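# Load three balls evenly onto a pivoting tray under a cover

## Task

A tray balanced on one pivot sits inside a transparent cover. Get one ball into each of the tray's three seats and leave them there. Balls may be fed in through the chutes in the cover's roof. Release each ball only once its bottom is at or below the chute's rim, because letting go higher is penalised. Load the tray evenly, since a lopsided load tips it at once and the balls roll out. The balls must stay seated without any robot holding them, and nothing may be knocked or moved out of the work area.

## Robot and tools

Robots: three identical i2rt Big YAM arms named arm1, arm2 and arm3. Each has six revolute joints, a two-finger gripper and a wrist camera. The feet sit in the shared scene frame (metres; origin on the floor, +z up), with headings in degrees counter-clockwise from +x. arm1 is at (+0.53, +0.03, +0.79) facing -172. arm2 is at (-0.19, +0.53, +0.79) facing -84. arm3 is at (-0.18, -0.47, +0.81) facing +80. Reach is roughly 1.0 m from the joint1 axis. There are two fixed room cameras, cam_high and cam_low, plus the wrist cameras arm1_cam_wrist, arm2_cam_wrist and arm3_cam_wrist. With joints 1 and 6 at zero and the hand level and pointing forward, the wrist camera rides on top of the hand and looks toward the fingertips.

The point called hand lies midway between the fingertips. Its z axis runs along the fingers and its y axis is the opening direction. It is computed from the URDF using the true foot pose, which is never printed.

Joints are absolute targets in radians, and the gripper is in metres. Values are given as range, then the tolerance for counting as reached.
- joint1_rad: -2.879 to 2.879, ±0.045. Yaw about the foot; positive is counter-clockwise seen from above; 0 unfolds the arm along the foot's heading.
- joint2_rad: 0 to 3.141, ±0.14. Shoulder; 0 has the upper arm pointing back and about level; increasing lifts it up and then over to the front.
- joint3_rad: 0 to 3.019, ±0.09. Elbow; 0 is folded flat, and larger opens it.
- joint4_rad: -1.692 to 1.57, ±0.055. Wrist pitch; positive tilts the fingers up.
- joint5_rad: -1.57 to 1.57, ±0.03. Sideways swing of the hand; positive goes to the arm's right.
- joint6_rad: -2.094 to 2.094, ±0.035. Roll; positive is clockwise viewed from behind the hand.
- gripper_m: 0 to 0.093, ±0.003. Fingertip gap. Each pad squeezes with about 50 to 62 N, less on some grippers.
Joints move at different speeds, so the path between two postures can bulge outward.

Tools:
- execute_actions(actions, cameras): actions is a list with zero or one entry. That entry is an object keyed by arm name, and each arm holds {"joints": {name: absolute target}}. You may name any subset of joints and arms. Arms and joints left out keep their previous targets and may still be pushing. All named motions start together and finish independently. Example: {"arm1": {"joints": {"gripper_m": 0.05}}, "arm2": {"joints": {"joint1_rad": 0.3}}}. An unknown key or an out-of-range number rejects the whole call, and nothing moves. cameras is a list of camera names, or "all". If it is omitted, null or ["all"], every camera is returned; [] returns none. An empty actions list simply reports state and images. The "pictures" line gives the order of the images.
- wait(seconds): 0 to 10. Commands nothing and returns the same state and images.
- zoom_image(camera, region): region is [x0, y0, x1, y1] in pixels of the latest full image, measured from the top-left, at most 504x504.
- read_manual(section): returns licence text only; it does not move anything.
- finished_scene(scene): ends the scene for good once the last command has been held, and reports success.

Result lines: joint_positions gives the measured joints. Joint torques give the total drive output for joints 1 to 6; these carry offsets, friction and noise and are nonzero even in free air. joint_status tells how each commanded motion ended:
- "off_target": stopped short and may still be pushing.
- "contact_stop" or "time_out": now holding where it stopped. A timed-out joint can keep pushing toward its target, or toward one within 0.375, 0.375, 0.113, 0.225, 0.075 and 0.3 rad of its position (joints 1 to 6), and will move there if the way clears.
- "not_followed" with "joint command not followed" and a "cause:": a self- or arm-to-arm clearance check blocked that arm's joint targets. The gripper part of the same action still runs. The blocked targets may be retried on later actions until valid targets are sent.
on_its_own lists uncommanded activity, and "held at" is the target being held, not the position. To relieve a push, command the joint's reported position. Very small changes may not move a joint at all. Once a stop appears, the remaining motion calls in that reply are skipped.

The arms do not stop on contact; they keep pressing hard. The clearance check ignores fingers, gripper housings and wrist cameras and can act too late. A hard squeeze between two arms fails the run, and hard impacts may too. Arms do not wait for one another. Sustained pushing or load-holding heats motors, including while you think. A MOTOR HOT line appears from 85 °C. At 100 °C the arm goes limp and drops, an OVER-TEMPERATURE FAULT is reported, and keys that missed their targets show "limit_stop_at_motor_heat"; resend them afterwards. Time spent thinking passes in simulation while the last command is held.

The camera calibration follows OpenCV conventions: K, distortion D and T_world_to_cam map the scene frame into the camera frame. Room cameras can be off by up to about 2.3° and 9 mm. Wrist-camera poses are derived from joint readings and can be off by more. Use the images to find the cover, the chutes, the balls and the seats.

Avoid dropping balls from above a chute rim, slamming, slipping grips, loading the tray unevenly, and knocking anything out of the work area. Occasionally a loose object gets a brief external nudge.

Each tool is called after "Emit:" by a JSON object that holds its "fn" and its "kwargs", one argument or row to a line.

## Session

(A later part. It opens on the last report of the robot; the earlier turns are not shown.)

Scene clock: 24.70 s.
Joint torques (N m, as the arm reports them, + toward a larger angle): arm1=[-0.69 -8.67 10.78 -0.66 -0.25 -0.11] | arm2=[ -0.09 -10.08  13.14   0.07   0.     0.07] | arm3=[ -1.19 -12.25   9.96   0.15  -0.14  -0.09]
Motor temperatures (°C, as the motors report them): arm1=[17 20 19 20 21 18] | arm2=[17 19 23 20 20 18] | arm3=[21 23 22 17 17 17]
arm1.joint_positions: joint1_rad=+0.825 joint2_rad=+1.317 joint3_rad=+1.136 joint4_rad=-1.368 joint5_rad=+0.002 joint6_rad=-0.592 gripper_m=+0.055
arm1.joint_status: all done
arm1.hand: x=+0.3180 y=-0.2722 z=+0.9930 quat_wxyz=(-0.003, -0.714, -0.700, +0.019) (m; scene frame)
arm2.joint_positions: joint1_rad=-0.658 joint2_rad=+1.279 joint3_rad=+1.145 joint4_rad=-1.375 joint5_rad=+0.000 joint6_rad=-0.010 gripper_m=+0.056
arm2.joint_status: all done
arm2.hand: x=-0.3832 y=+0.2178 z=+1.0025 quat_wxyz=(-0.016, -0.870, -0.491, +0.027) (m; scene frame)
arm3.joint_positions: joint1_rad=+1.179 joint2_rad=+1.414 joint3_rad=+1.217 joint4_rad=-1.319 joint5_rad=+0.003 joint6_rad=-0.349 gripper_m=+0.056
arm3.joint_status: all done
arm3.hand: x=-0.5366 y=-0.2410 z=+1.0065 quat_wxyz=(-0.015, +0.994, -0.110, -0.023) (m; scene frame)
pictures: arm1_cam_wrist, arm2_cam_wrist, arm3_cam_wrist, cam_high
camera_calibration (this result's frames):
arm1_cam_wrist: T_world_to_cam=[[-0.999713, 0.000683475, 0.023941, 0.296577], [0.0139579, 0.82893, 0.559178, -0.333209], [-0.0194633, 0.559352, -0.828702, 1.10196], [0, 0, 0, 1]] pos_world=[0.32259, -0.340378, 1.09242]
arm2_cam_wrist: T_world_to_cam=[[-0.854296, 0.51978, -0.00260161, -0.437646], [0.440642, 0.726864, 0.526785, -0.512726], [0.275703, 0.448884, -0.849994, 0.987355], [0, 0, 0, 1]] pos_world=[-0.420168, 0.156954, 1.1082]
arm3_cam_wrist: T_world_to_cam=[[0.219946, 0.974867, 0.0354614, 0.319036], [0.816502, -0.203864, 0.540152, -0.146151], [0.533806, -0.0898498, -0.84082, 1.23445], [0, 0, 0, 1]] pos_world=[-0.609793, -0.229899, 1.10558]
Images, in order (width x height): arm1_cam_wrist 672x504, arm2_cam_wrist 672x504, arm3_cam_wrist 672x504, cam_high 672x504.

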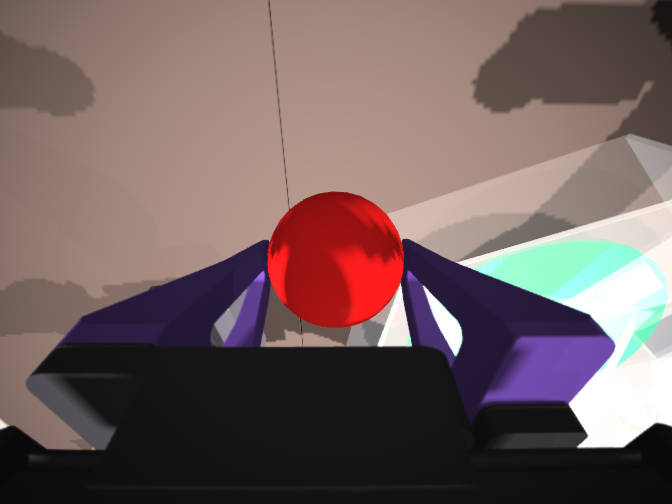

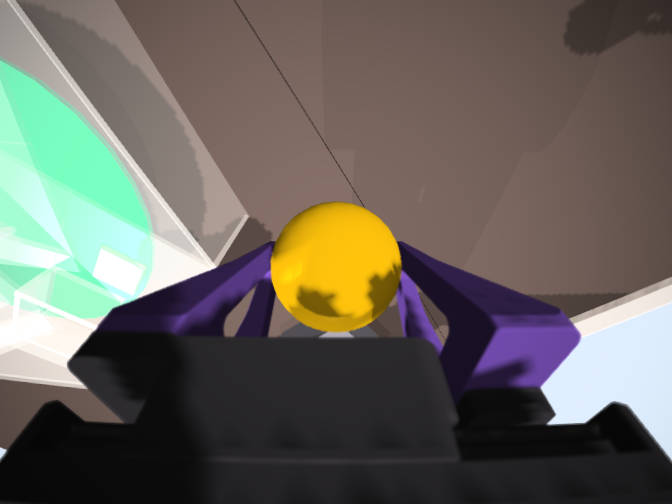

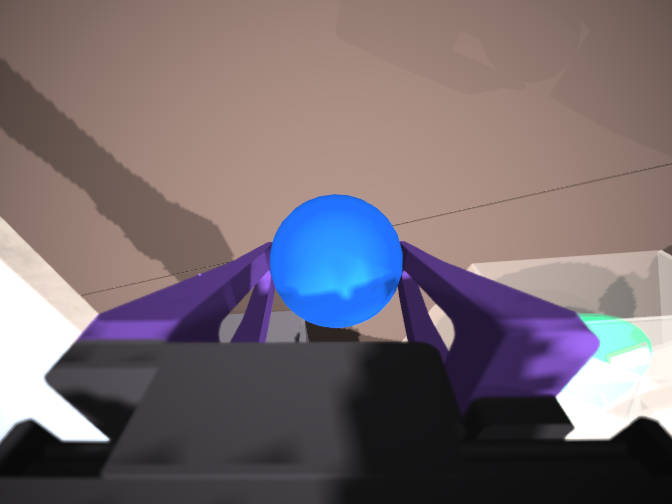

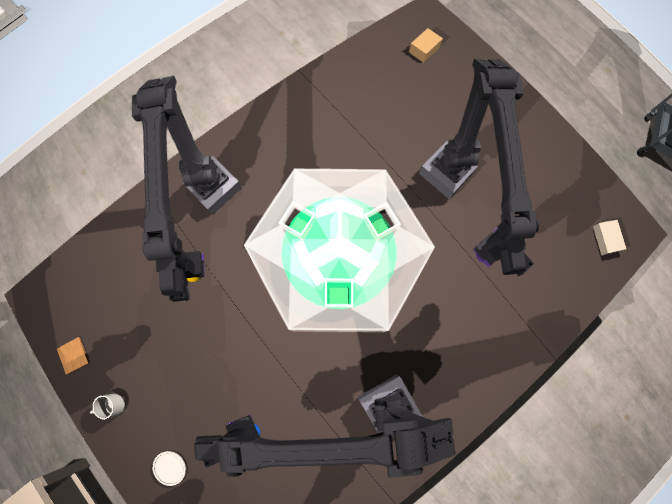

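Emit:
{"fn": "execute_actions", "kwargs": {
  "actions": [
    {"arm1":{"joints":{"joint1_rad":-0.083,"joint2_rad":1.34,"joint3_rad":1.112,"joint4_rad":-1.342}},"arm2":{"joints":{"joint1_rad":0.29,"joint2_rad":1.358,"joint3_rad":1.155,"joint4_rad":-1.335,"joint6_rad":-0.764}},"arm3":{"joints":{"joint1_rad":-0.075,"joint2_rad":1.452,"joint3_rad":1.142,"joint4_rad":-1.268}}}
  ]
}}

Scene clock: 27.33 s.
Joint torques (N m, as the arm reports them, + toward a larger angle): arm1=[-0.83 -9.06  7.65  0.18 -0.17 -0.11] | arm2=[ -0.32 -12.95   8.81   1.11   0.05  -0.12] | arm3=[ -0.64 -13.94   9.45   0.7   -0.09  -0.1 ]
Motor temperatures (°C, as the motors report them): arm1=[17 20 20 20 21 18] | arm2=[17 19 24 20 20 18] | arm3=[21 23 22 17 17 17]
arm1.joint_positions: joint1_rad=-0.083 joint2_rad=+1.334 joint3_rad=+1.121 joint4_rad=-1.350 joint5_rad=+0.000 joint6_rad=-0.594 gripper_m=+0.055
arm1.joint_status: all done
arm1.hand: x=+0.1596 y=+0.0146 z=+0.9788 quat_wxyz=(-0.003, -0.948, -0.317, +0.010) (m; scene frame)
arm2.joint_positions: joint1_rad=+0.294 joint2_rad=+1.377 joint3_rad=+1.145 joint4_rad=-1.345 joint5_rad=-0.002 joint6_rad=-0.752 gripper_m=+0.056
arm2.joint_status: all done
arm2.hand: x=-0.0378 y=+0.1781 z=+0.9681 quat_wxyz=(+0.000, -0.208, -0.978, -0.002) (m; scene frame)
arm3.joint_positions: joint1_rad=-0.076 joint2_rad=+1.446 joint3_rad=+1.142 joint4_rad=-1.271 joint5_rad=+0.002 joint6_rad=-0.351 gripper_m=+0.056
arm3.joint_status: all done
arm3.hand: x=-0.0825 y=-0.0746 z=+0.9680 quat_wxyz=(+0.000, +0.741, -0.672, +0.002) (m; scene frame)
pictures: arm1_cam_wrist, arm2_cam_wrist, arm3_cam_wrist, cam_high, cam_low
camera_calibration (this result's frames):
arm1_cam_wrist: T_world_to_cam=[[-0.616328, 0.787489, 0.00133052, 0.0877884], [0.649106, 0.507065, 0.567051, -0.665169], [0.445871, 0.350353, -0.823682, 0.850564], [0, 0, 0, 1]] pos_world=[0.10663, -0.0298459, 1.07766]
arm2_cam_wrist: T_world_to_cam=[[-0.411152, -0.911547, -0.00606112, 0.152942], [-0.74394, 0.331696, 0.580113, -0.643965], [-0.526789, 0.243023, -0.814514, 0.852662], [0, 0, 0, 1]] pos_world=[0.0329843, 0.145798, 1.069]
arm3_cam_wrist: T_world_to_cam=[[0.995228, 0.096353, 0.0153795, 0.0762574], [0.0693878, -0.809715, 0.582707, -0.610189], [0.0685986, -0.578859, -0.812537, 0.872335], [0, 0, 0, 1]] pos_world=[-0.0933948, 0.00353218, 1.06319]
Images, in order (width x height): arm1_cam_wrist 672x504, arm2_cam_wrist 672x504, arm3_cam_wrist 672x504, cam_high 672x504, cam_low 672x504.

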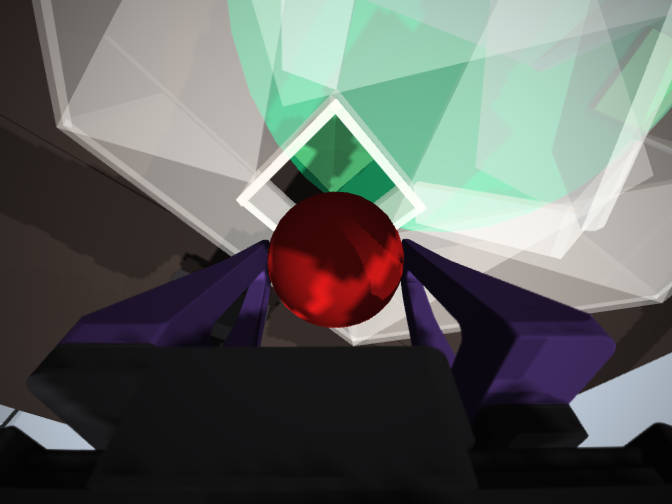

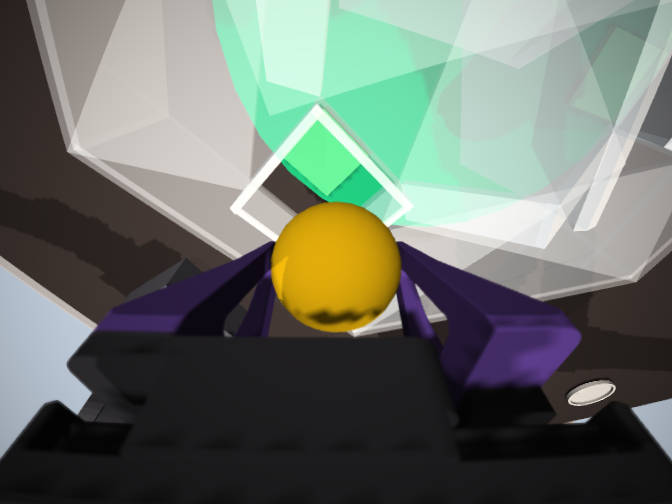

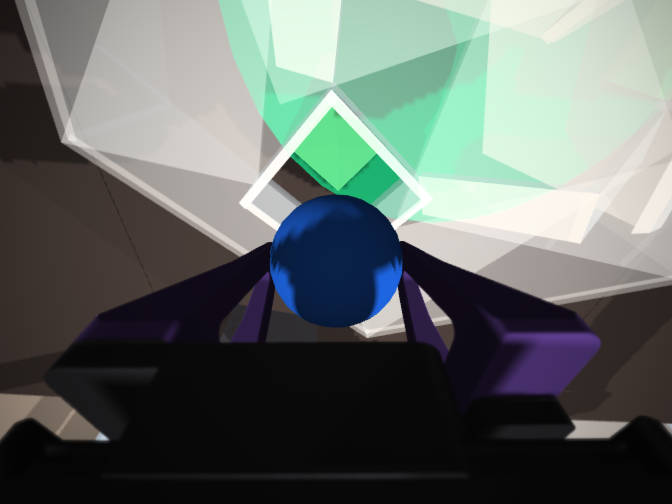

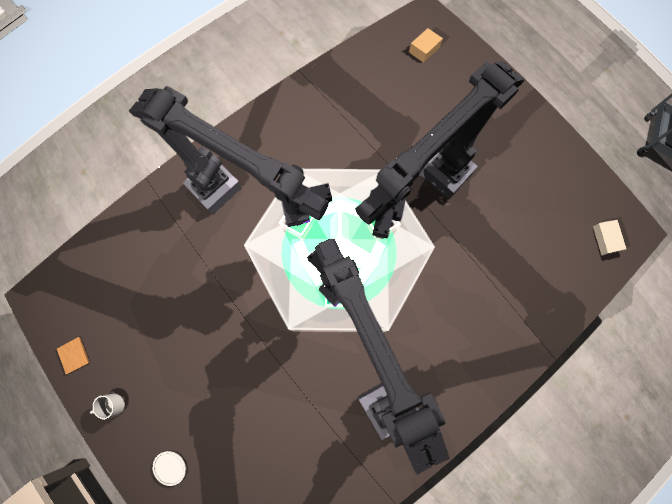

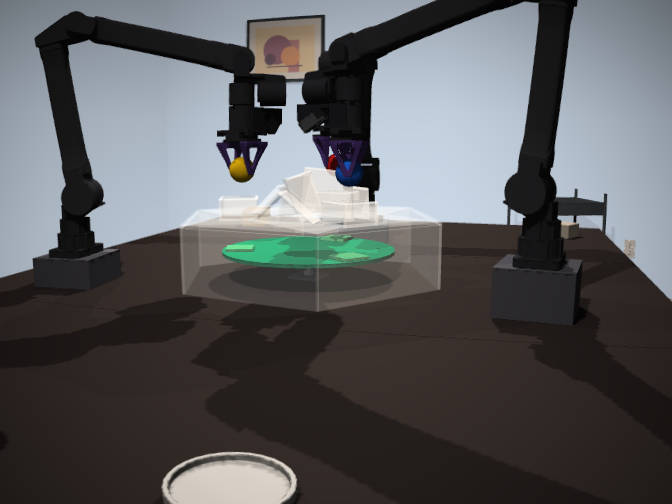

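Now zoom to measure rim corners.

Emit:
{"fn": "zoom_image", "kwargs": {
  "camera": "arm1_cam_wrist",
  "region": [220, 80, 444, 248]
}}

Emit:
{"fn": "zoom_image", "kwargs": {
  "camera": "arm2_cam_wrist",
  "region": [220, 80, 444, 248]
}}

Emit:
{"fn": "zoom_image", "kwargs": {
  "camera": "arm3_cam_wrist",
  "region": [220, 80, 444, 248]
}}

Region (220, 80, 444, 248) of arm1_cam_wrist's 672x504 image, scaled by 2.250, with more detail than that image has; it fills the top 378 rows of this view, and the rest is white.

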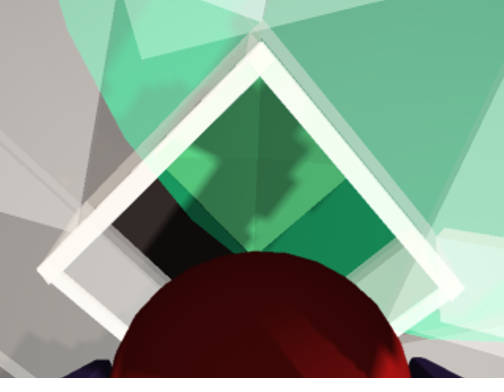

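Region (220, 80, 444, 248) of arm2_cam_wrist's 672x504 image, scaled by 2.250, with more detail than that image has; it fills the top 378 rows of this view, and the rest is white.

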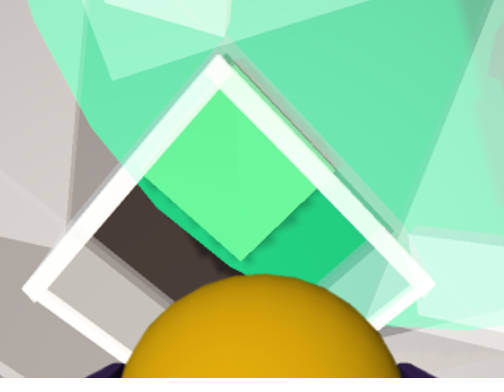

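Region (220, 80, 444, 248) of arm3_cam_wrist's 672x504 image, scaled by 2.250, with more detail than that image has; it fills the top 378 rows of this view, and the rest is white.

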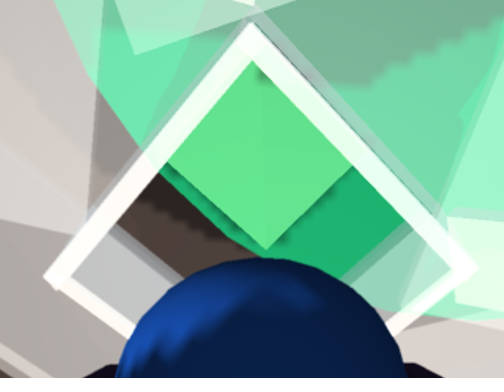

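Emit:
{"fn": "execute_actions", "kwargs": {
  "actions": [
    {"arm1":{"joints":{"joint1_rad":-0.097,"joint2_rad":1.371,"joint3_rad":1.009,"joint4_rad":-1.214}},"arm2":{"joints":{"joint1_rad":0.314,"joint3_rad":1.029,"joint4_rad":-1.186}},"arm3":{"joints":{"joint2_rad":1.491,"joint3_rad":1.061,"joint4_rad":-1.14}}}
  ]
}}

Scene clock: 36.27 s.
Joint torques (N m, as the arm reports them, + toward a larger angle): arm1=[ -1.55 -10.04   8.02   0.49  -0.15  -0.13] | arm2=[  0.46 -12.14   8.56   1.64   0.08  -0.17] | arm3=[ -0.82 -14.23   9.17   1.05  -0.07  -0.09]
Motor temperatures (°C, as the motors report them): arm1=[17 20 20 20 21 18] | arm2=[17 19 25 20 20 18] | arm3=[21 23 23 17 17 17]
arm1.joint_positions: joint1_rad=-0.086 joint2_rad=+1.373 joint3_rad=+1.008 joint4_rad=-1.226 joint5_rad=+0.000 joint6_rad=-0.594 gripper_m=+0.055
arm1.joint_status: all done
arm1.hand: x=+0.1676 y=+0.0155 z=+0.9239 quat_wxyz=(-0.007, -0.949, -0.315, -0.004) (m; scene frame)
arm2.joint_positions: joint1_rad=+0.309 joint2_rad=+1.374 joint3_rad=+1.019 joint4_rad=-1.204 joint5_rad=-0.001 joint6_rad=-0.753 gripper_m=+0.056
arm2.joint_status: all done
arm2.hand: x=-0.0366 y=+0.1898 z=+0.9231 quat_wxyz=(-0.005, -0.201, -0.980, +0.005) (m; scene frame)
arm3.joint_positions: joint1_rad=-0.076 joint2_rad=+1.485 joint3_rad=+1.060 joint4_rad=-1.152 joint5_rad=+0.002 joint6_rad=-0.351 gripper_m=+0.056
arm3.joint_status: all done
arm3.hand: x=-0.0829 y=-0.0765 z=+0.9235 quat_wxyz=(+0.000, +0.741, -0.672, +0.003) (m; scene frame)
pictures: arm1_cam_wrist, arm2_cam_wrist, arm3_cam_wrist, cam_high, cam_low
camera_calibration (this result's frames):
arm1_cam_wrist: T_world_to_cam=[[-0.613994, 0.789165, -0.0151861, 0.10692], [0.633979, 0.504533, 0.586104, -0.654621], [0.470195, 0.350236, -0.810093, 0.784816], [0, 0, 0, 1]] pos_world=[0.111648, -0.0289709, 1.02107]
arm2_cam_wrist: T_world_to_cam=[[-0.396503, -0.918011, 0.00644781, 0.154049], [-0.753092, 0.329272, 0.569589, -0.611027], [-0.525012, 0.220988, -0.821904, 0.824959], [0, 0, 0, 1]] pos_world=[0.0340347, 0.160307, 1.02508]
arm3_cam_wrist: T_world_to_cam=[[0.995236, 0.096375, 0.0147256, 0.0780982], [0.0696622, -0.808638, 0.584168, -0.58706], [0.0682068, -0.580359, -0.811499, 0.833981], [0, 0, 0, 1]] pos_world=[-0.0937134, 0.0017624, 1.01857]
Images, in order (width x height): arm1_cam_wrist 672x504, arm2_cam_wrist 672x504, arm3_cam_wrist 672x504, cam_high 672x504, cam_low 672x504.

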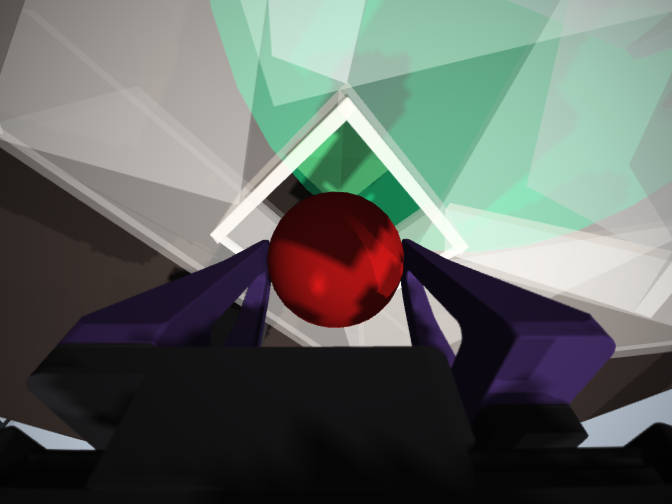

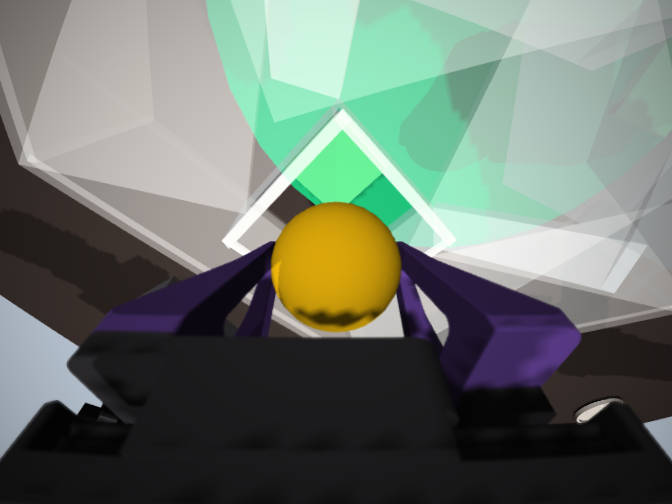

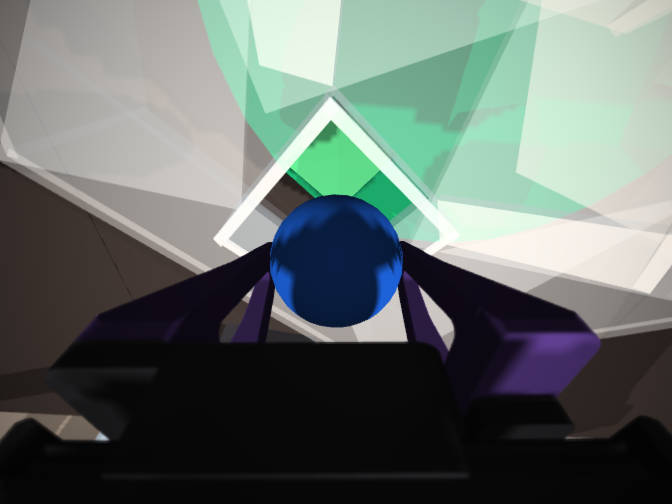

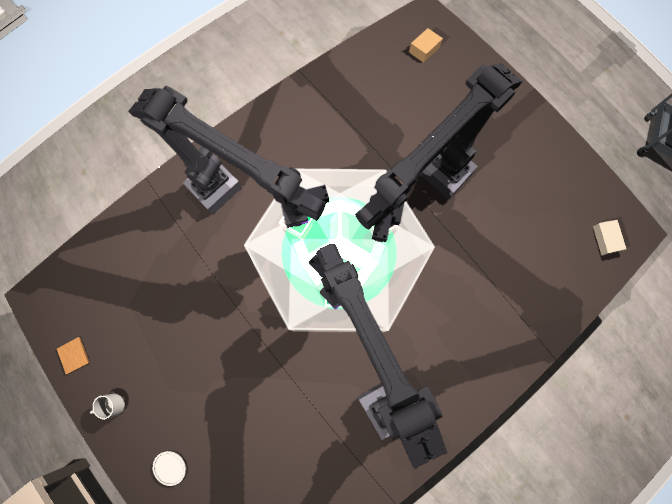

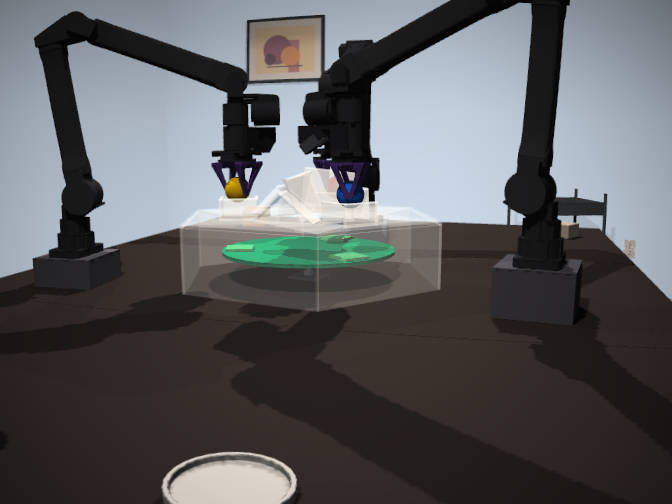

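Emit:
{"fn": "zoom_image", "kwargs": {
  "camera": "arm1_cam_wrist",
  "region": [200, 80, 480, 290]
}}

Emit:
{"fn": "zoom_image", "kwargs": {
  "camera": "arm2_cam_wrist",
  "region": [200, 80, 480, 290]
}}

Emit:
{"fn": "zoom_image", "kwargs": {
  "camera": "arm3_cam_wrist",
  "region": [200, 80, 480, 290]
}}

Emit:
{"fn": "zoom_image", "kwargs": {
  "camera": "cam_low",
  "region": [200, 150, 400, 270]
}}

Region (200, 80, 480, 290) of arm1_cam_wrist's 672x504 image, scaled by 1.800, with more detail than that image has; it fills the top 378 rows of this view, and the rest is white.

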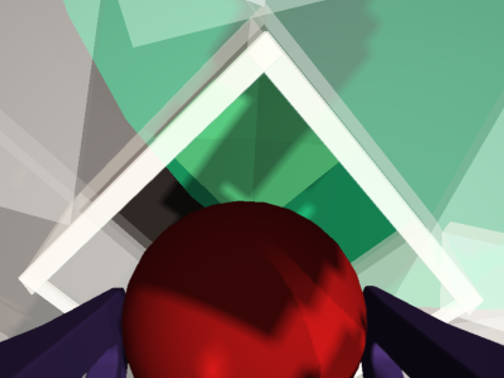

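Region (200, 80, 480, 290) of arm2_cam_wrist's 672x504 image, scaled by 1.800, with more detail than that image has; it fills the top 378 rows of this view, and the rest is white.

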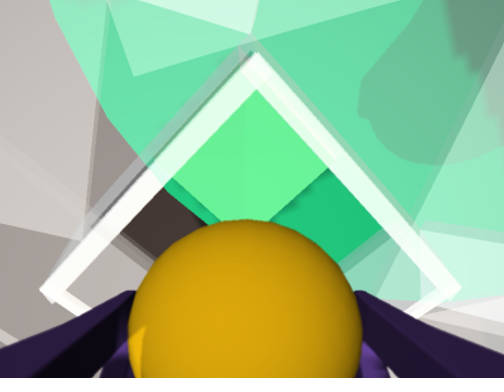

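Region (200, 80, 480, 290) of arm3_cam_wrist's 672x504 image, scaled by 1.800, with more detail than that image has; it fills the top 378 rows of this view, and the rest is white.

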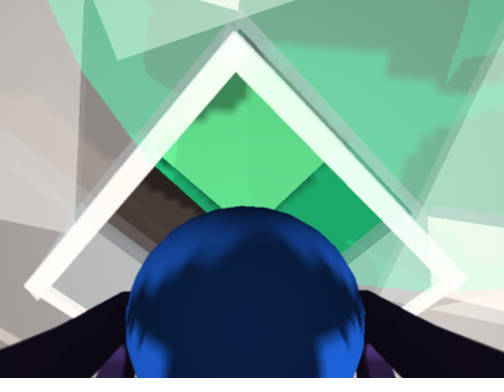

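Region (200, 150, 400, 270) of cam_low's 672x504 image, scaled by 2.520, with more detail than that image has; it fills the top 302 rows of this view, and the rest is white.

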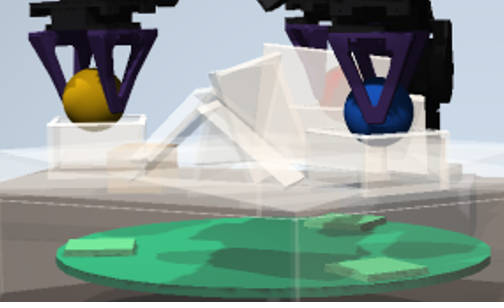

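Emit:
{"fn": "execute_actions", "kwargs": {
  "actions": [
    {"arm1":{"joints":{"gripper_m":0.075}},"arm2":{"joints":{"gripper_m":0.075}},"arm3":{"joints":{"gripper_m":0.075}}}
  ]
}}

Scene clock: 38.30 s.
Joint torques (N m, as the arm reports them, + toward a larger angle): arm1=[-1.72 -9.76  8.11  0.36 -0.16 -0.11] | arm2=[  0.4  -12.22   8.63   1.58   0.03  -0.14] | arm3=[ -0.8  -13.85   8.97   1.03  -0.08  -0.08]
Motor temperatures (°C, as the motors report them): arm1=[17 20 20 20 21 18] | arm2=[17 19 25 20 20 18] | arm3=[21 23 23 17 17 17]
arm1.joint_positions: joint1_rad=-0.086 joint2_rad=+1.373 joint3_rad=+1.008 joint4_rad=-1.226 joint5_rad=+0.000 joint6_rad=-0.594 gripper_m=+0.075
arm1.joint_status: all done
arm1.hand: x=+0.1676 y=+0.0155 z=+0.9239 quat_wxyz=(-0.007, -0.949, -0.315, -0.004) (m; scene frame)
arm2.joint_positions: joint1_rad=+0.309 joint2_rad=+1.374 joint3_rad=+1.019 joint4_rad=-1.204 joint5_rad=-0.001 joint6_rad=-0.753 gripper_m=+0.075
arm2.joint_status: all done
arm2.hand: x=-0.0365 y=+0.1897 z=+0.9233 quat_wxyz=(-0.005, -0.200, -0.980, +0.005) (m; scene frame)
arm3.joint_positions: joint1_rad=-0.076 joint2_rad=+1.485 joint3_rad=+1.060 joint4_rad=-1.152 joint5_rad=+0.002 joint6_rad=-0.351 gripper_m=+0.075
arm3.joint_status: all done
arm3.hand: x=-0.0829 y=-0.0765 z=+0.9235 quat_wxyz=(+0.000, +0.741, -0.672, +0.003) (m; scene frame)
pictures: arm1_cam_wrist, arm2_cam_wrist, arm3_cam_wrist, cam_high, cam_low
camera_calibration (this result's frames):
arm1_cam_wrist: T_world_to_cam=[[-0.613994, 0.789165, -0.0151861, 0.10692], [0.633979, 0.504533, 0.586104, -0.654621], [0.470195, 0.350236, -0.810093, 0.784816], [0, 0, 0, 1]] pos_world=[0.111648, -0.0289709, 1.02107]
arm2_cam_wrist: T_world_to_cam=[[-0.396155, -0.918157, 0.00697171, 0.153543], [-0.75339, 0.329385, 0.569131, -0.610658], [-0.524848, 0.220211, -0.822218, 0.825551], [0, 0, 0, 1]] pos_world=[0.0340517, 0.160322, 1.02526]
arm3_cam_wrist: T_world_to_cam=[[0.995236, 0.096375, 0.0147256, 0.0780982], [0.0696622, -0.808638, 0.584168, -0.58706], [0.0682068, -0.580359, -0.811499, 0.833981], [0, 0, 0, 1]] pos_world=[-0.0937134, 0.0017624, 1.01857]
Images, in order (width x height): arm1_cam_wrist 672x504, arm2_cam_wrist 672x504, arm3_cam_wrist 672x504, cam_high 672x504, cam_low 672x504.

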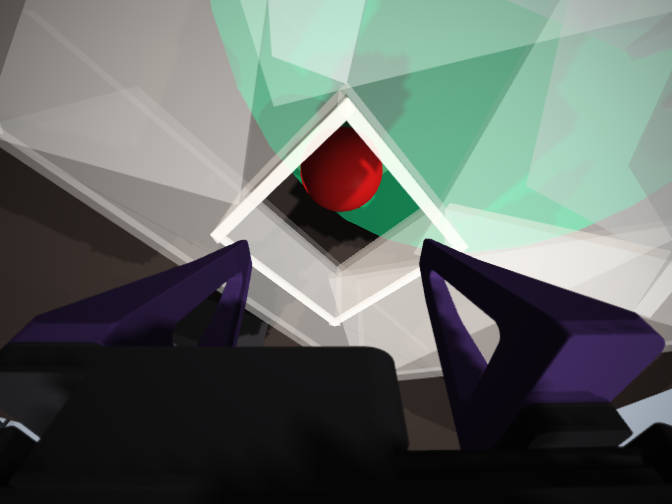

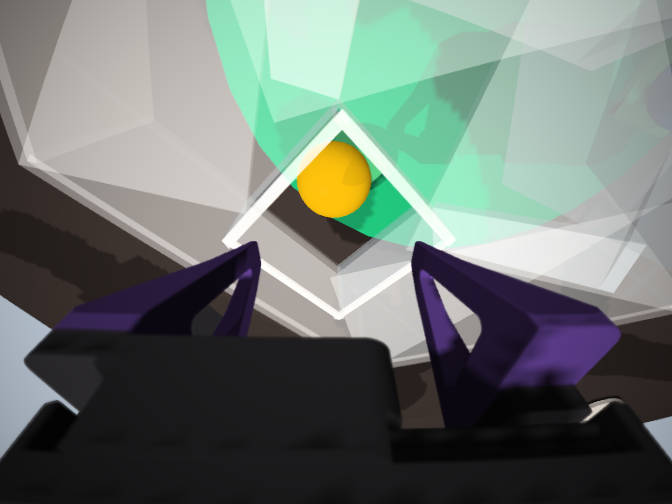

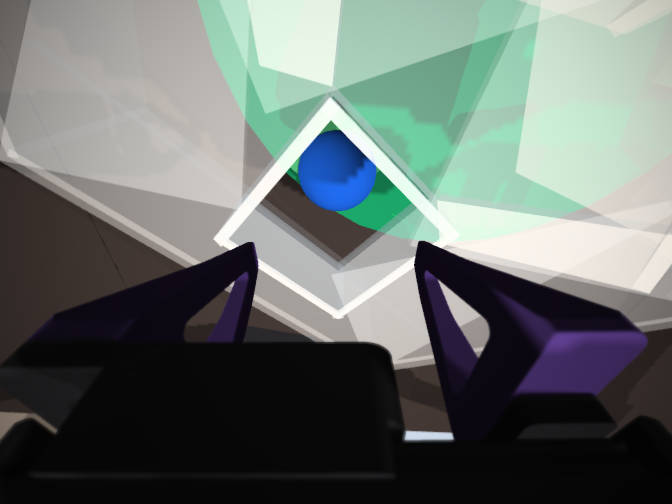

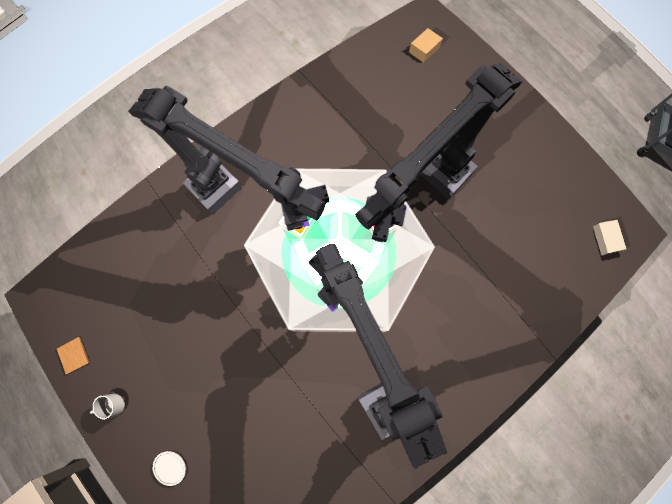

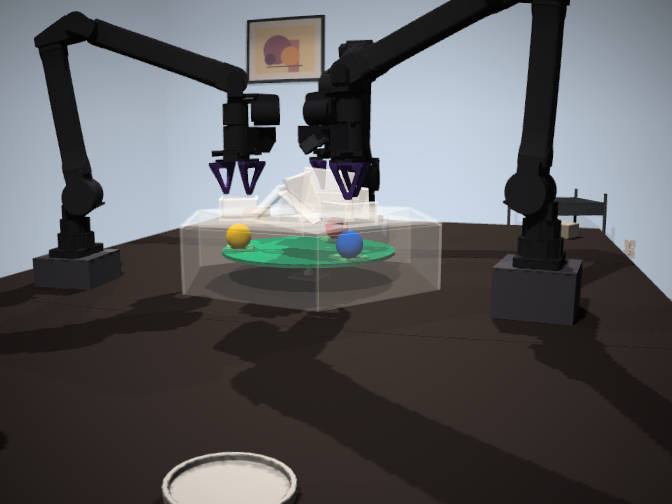

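All three balls landed on their seats. I'll check that they stay put before ending the scene.

Emit:
{"fn": "execute_actions", "kwargs": {
  "actions": [],
  "cameras": ["cam_low","arm2_cam_wrist"]
}}

Emit:
{"fn": "zoom_image", "kwargs": {
  "camera": "cam_low",
  "region": [200, 170, 420, 300]
}}

Scene clock: 38.47 s.
Joint torques (N m, as the arm reports them, + toward a larger angle): arm1=[-1.58 -9.81  8.05  0.47 -0.16 -0.12] | arm2=[  0.22 -11.75   8.46   1.57   0.07  -0.15] | arm3=[ -0.45 -13.92   9.1    0.96  -0.1   -0.1 ]
Motor temperatures (°C, as the motors report them): arm1=[17 20 20 20 21 18] | arm2=[17 19 25 20 20 18] | arm3=[21 23 23 17 17 17]
arm1.joint_positions: joint1_rad=-0.086 joint2_rad=+1.373 joint3_rad=+1.008 joint4_rad=-1.226 joint5_rad=+0.000 joint6_rad=-0.594 gripper_m=+0.075
arm1.joint_status: all done
arm1.hand: x=+0.1676 y=+0.0155 z=+0.9239 quat_wxyz=(-0.007, -0.949, -0.315, -0.004) (m; scene frame)
arm2.joint_positions: joint1_rad=+0.309 joint2_rad=+1.374 joint3_rad=+1.019 joint4_rad=-1.204 joint5_rad=-0.001 joint6_rad=-0.753 gripper_m=+0.075
arm2.joint_status: all done
arm2.hand: x=-0.0365 y=+0.1897 z=+0.9233 quat_wxyz=(-0.005, -0.200, -0.980, +0.005) (m; scene frame)
arm3.joint_positions: joint1_rad=-0.076 joint2_rad=+1.485 joint3_rad=+1.060 joint4_rad=-1.152 joint5_rad=+0.002 joint6_rad=-0.351 gripper_m=+0.075
arm3.joint_status: all done
arm3.hand: x=-0.0829 y=-0.0765 z=+0.9235 quat_wxyz=(+0.000, +0.741, -0.672, +0.003) (m; scene frame)
pictures: arm2_cam_wrist, cam_low
camera_calibration (this result's frames):
arm2_cam_wrist: T_world_to_cam=[[-0.396155, -0.918157, 0.00697171, 0.153543], [-0.75339, 0.329385, 0.569131, -0.610658], [-0.524848, 0.220211, -0.822218, 0.825551], [0, 0, 0, 1]] pos_world=[0.0340517, 0.160322, 1.02526]
Images, in order (width x height): arm2_cam_wrist 672x504, cam_low 672x504.

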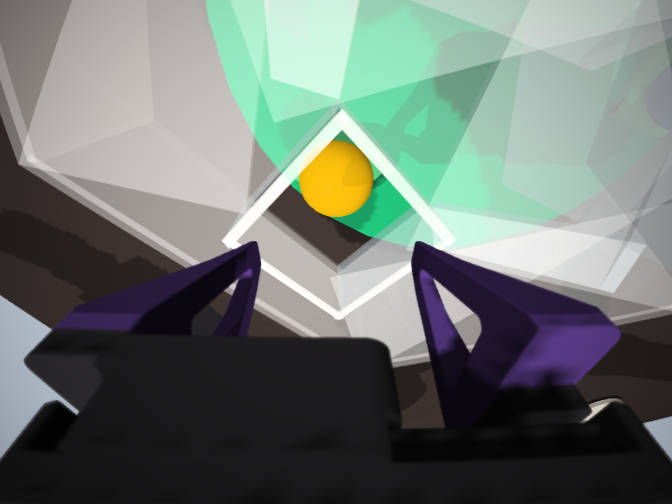

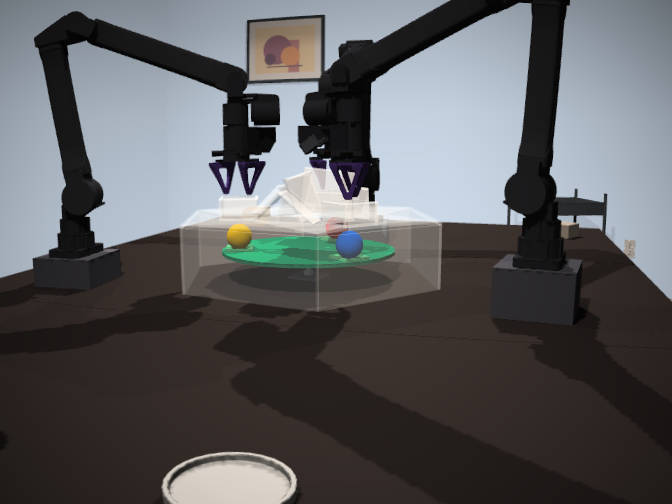

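Region (200, 170, 420, 300) of cam_low's 672x504 image, scaled by 2.291, with more detail than that image has; it fills the top 298 rows of this view, and the rest is white.

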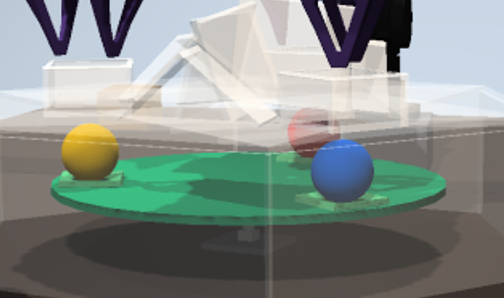

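Emit:
{"fn": "wait", "kwargs": {
  "seconds": 2
}}

Scene clock: 40.53 s.
Joint torques (N m, as the arm reports them, + toward a larger angle): arm1=[-1.52 -9.96  8.05  0.38 -0.14 -0.11] | arm2=[  0.18 -12.     8.41   1.57   0.04  -0.15] | arm3=[ -0.7  -13.87   9.12   1.    -0.09  -0.08]
Motor temperatures (°C, as the motors report them): arm1=[17 20 20 20 21 18] | arm2=[17 19 25 20 20 18] | arm3=[21 23 23 17 17 17]
arm1.joint_positions: joint1_rad=-0.086 joint2_rad=+1.373 joint3_rad=+1.008 joint4_rad=-1.226 joint5_rad=+0.000 joint6_rad=-0.594 gripper_m=+0.075
arm1.joint_status: all done
arm1.hand: x=+0.1676 y=+0.0155 z=+0.9239 quat_wxyz=(-0.007, -0.949, -0.315, -0.004) (m; scene frame)
arm2.joint_positions: joint1_rad=+0.309 joint2_rad=+1.374 joint3_rad=+1.019 joint4_rad=-1.204 joint5_rad=-0.001 joint6_rad=-0.753 gripper_m=+0.075
arm2.joint_status: all done
arm2.hand: x=-0.0365 y=+0.1897 z=+0.9233 quat_wxyz=(-0.005, -0.200, -0.980, +0.005) (m; scene frame)
arm3.joint_positions: joint1_rad=-0.076 joint2_rad=+1.485 joint3_rad=+1.060 joint4_rad=-1.152 joint5_rad=+0.002 joint6_rad=-0.351 gripper_m=+0.075
arm3.joint_status: all done
arm3.hand: x=-0.0829 y=-0.0765 z=+0.9235 quat_wxyz=(+0.000, +0.741, -0.672, +0.003) (m; scene frame)
wait: 2.00 s; at rest by 0.20 s
pictures: arm1_cam_wrist, arm2_cam_wrist, arm3_cam_wrist, cam_high, cam_low
camera_calibration (this result's frames):
arm1_cam_wrist: T_world_to_cam=[[-0.613994, 0.789165, -0.0151861, 0.10692], [0.633979, 0.504533, 0.586104, -0.654621], [0.470195, 0.350236, -0.810093, 0.784816], [0, 0, 0, 1]] pos_world=[0.111648, -0.0289709, 1.02107]
arm2_cam_wrist: T_world_to_cam=[[-0.396155, -0.918157, 0.00697171, 0.153543], [-0.75339, 0.329385, 0.569131, -0.610658], [-0.524848, 0.220211, -0.822218, 0.825551], [0, 0, 0, 1]] pos_world=[0.0340517, 0.160322, 1.02526]
arm3_cam_wrist: T_world_to_cam=[[0.995236, 0.096375, 0.0147256, 0.0780982], [0.0696622, -0.808638, 0.584168, -0.58706], [0.0682068, -0.580359, -0.811499, 0.833981], [0, 0, 0, 1]] pos_world=[-0.0937134, 0.0017624, 1.01857]
Images, in order (width x height): arm1_cam_wrist 672x504, arm2_cam_wrist 672x504, arm3_cam_wrist 672x504, cam_high 672x504, cam_low 672x504.

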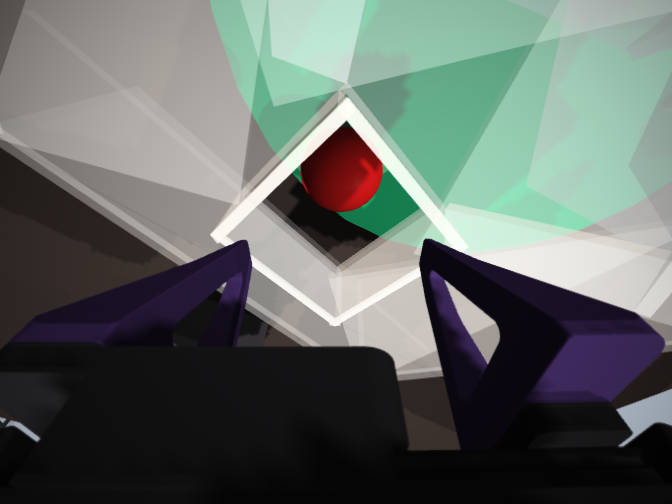

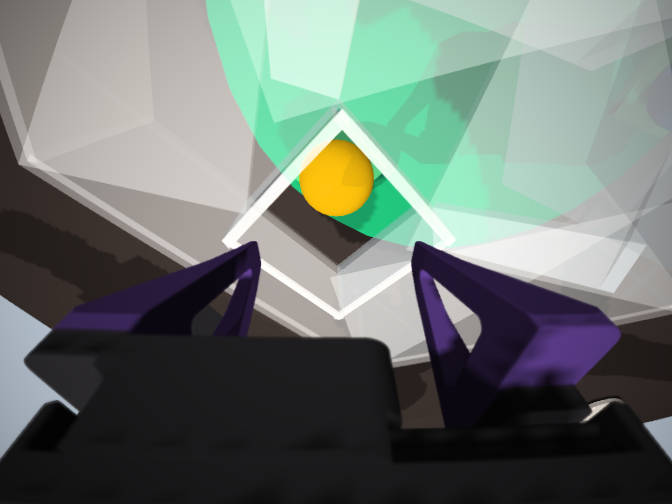

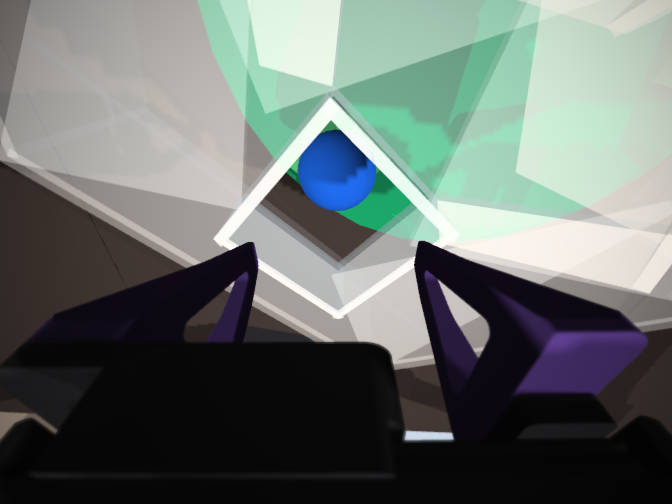

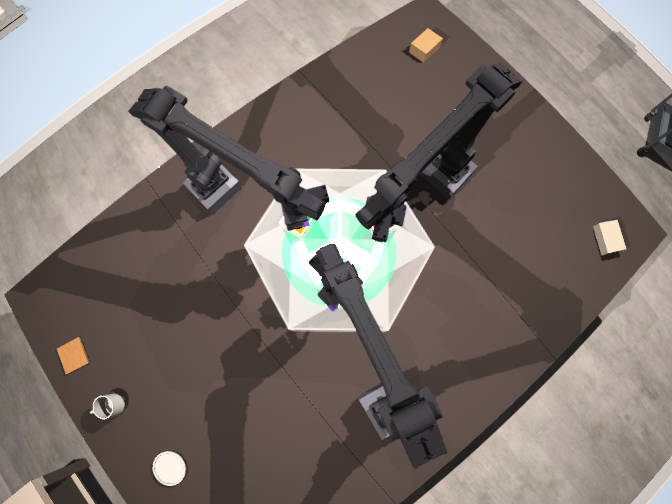

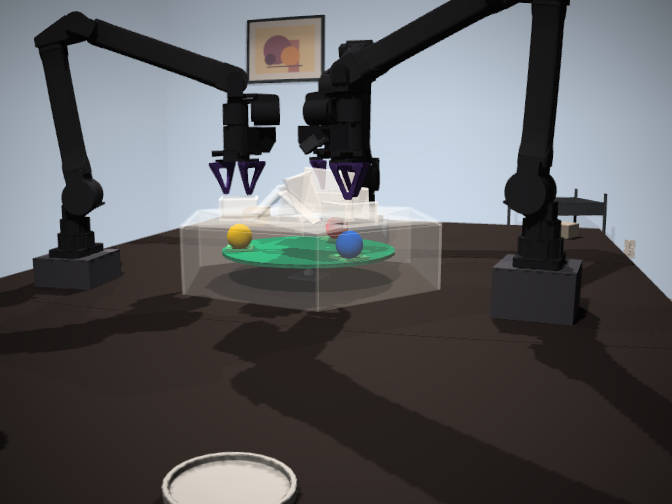

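The balls stayed in their seats and the tray is still level.

Emit:
{"fn": "finished_scene", "kwargs": {
  "scene": 2
}}

The scene is finished: the task was done.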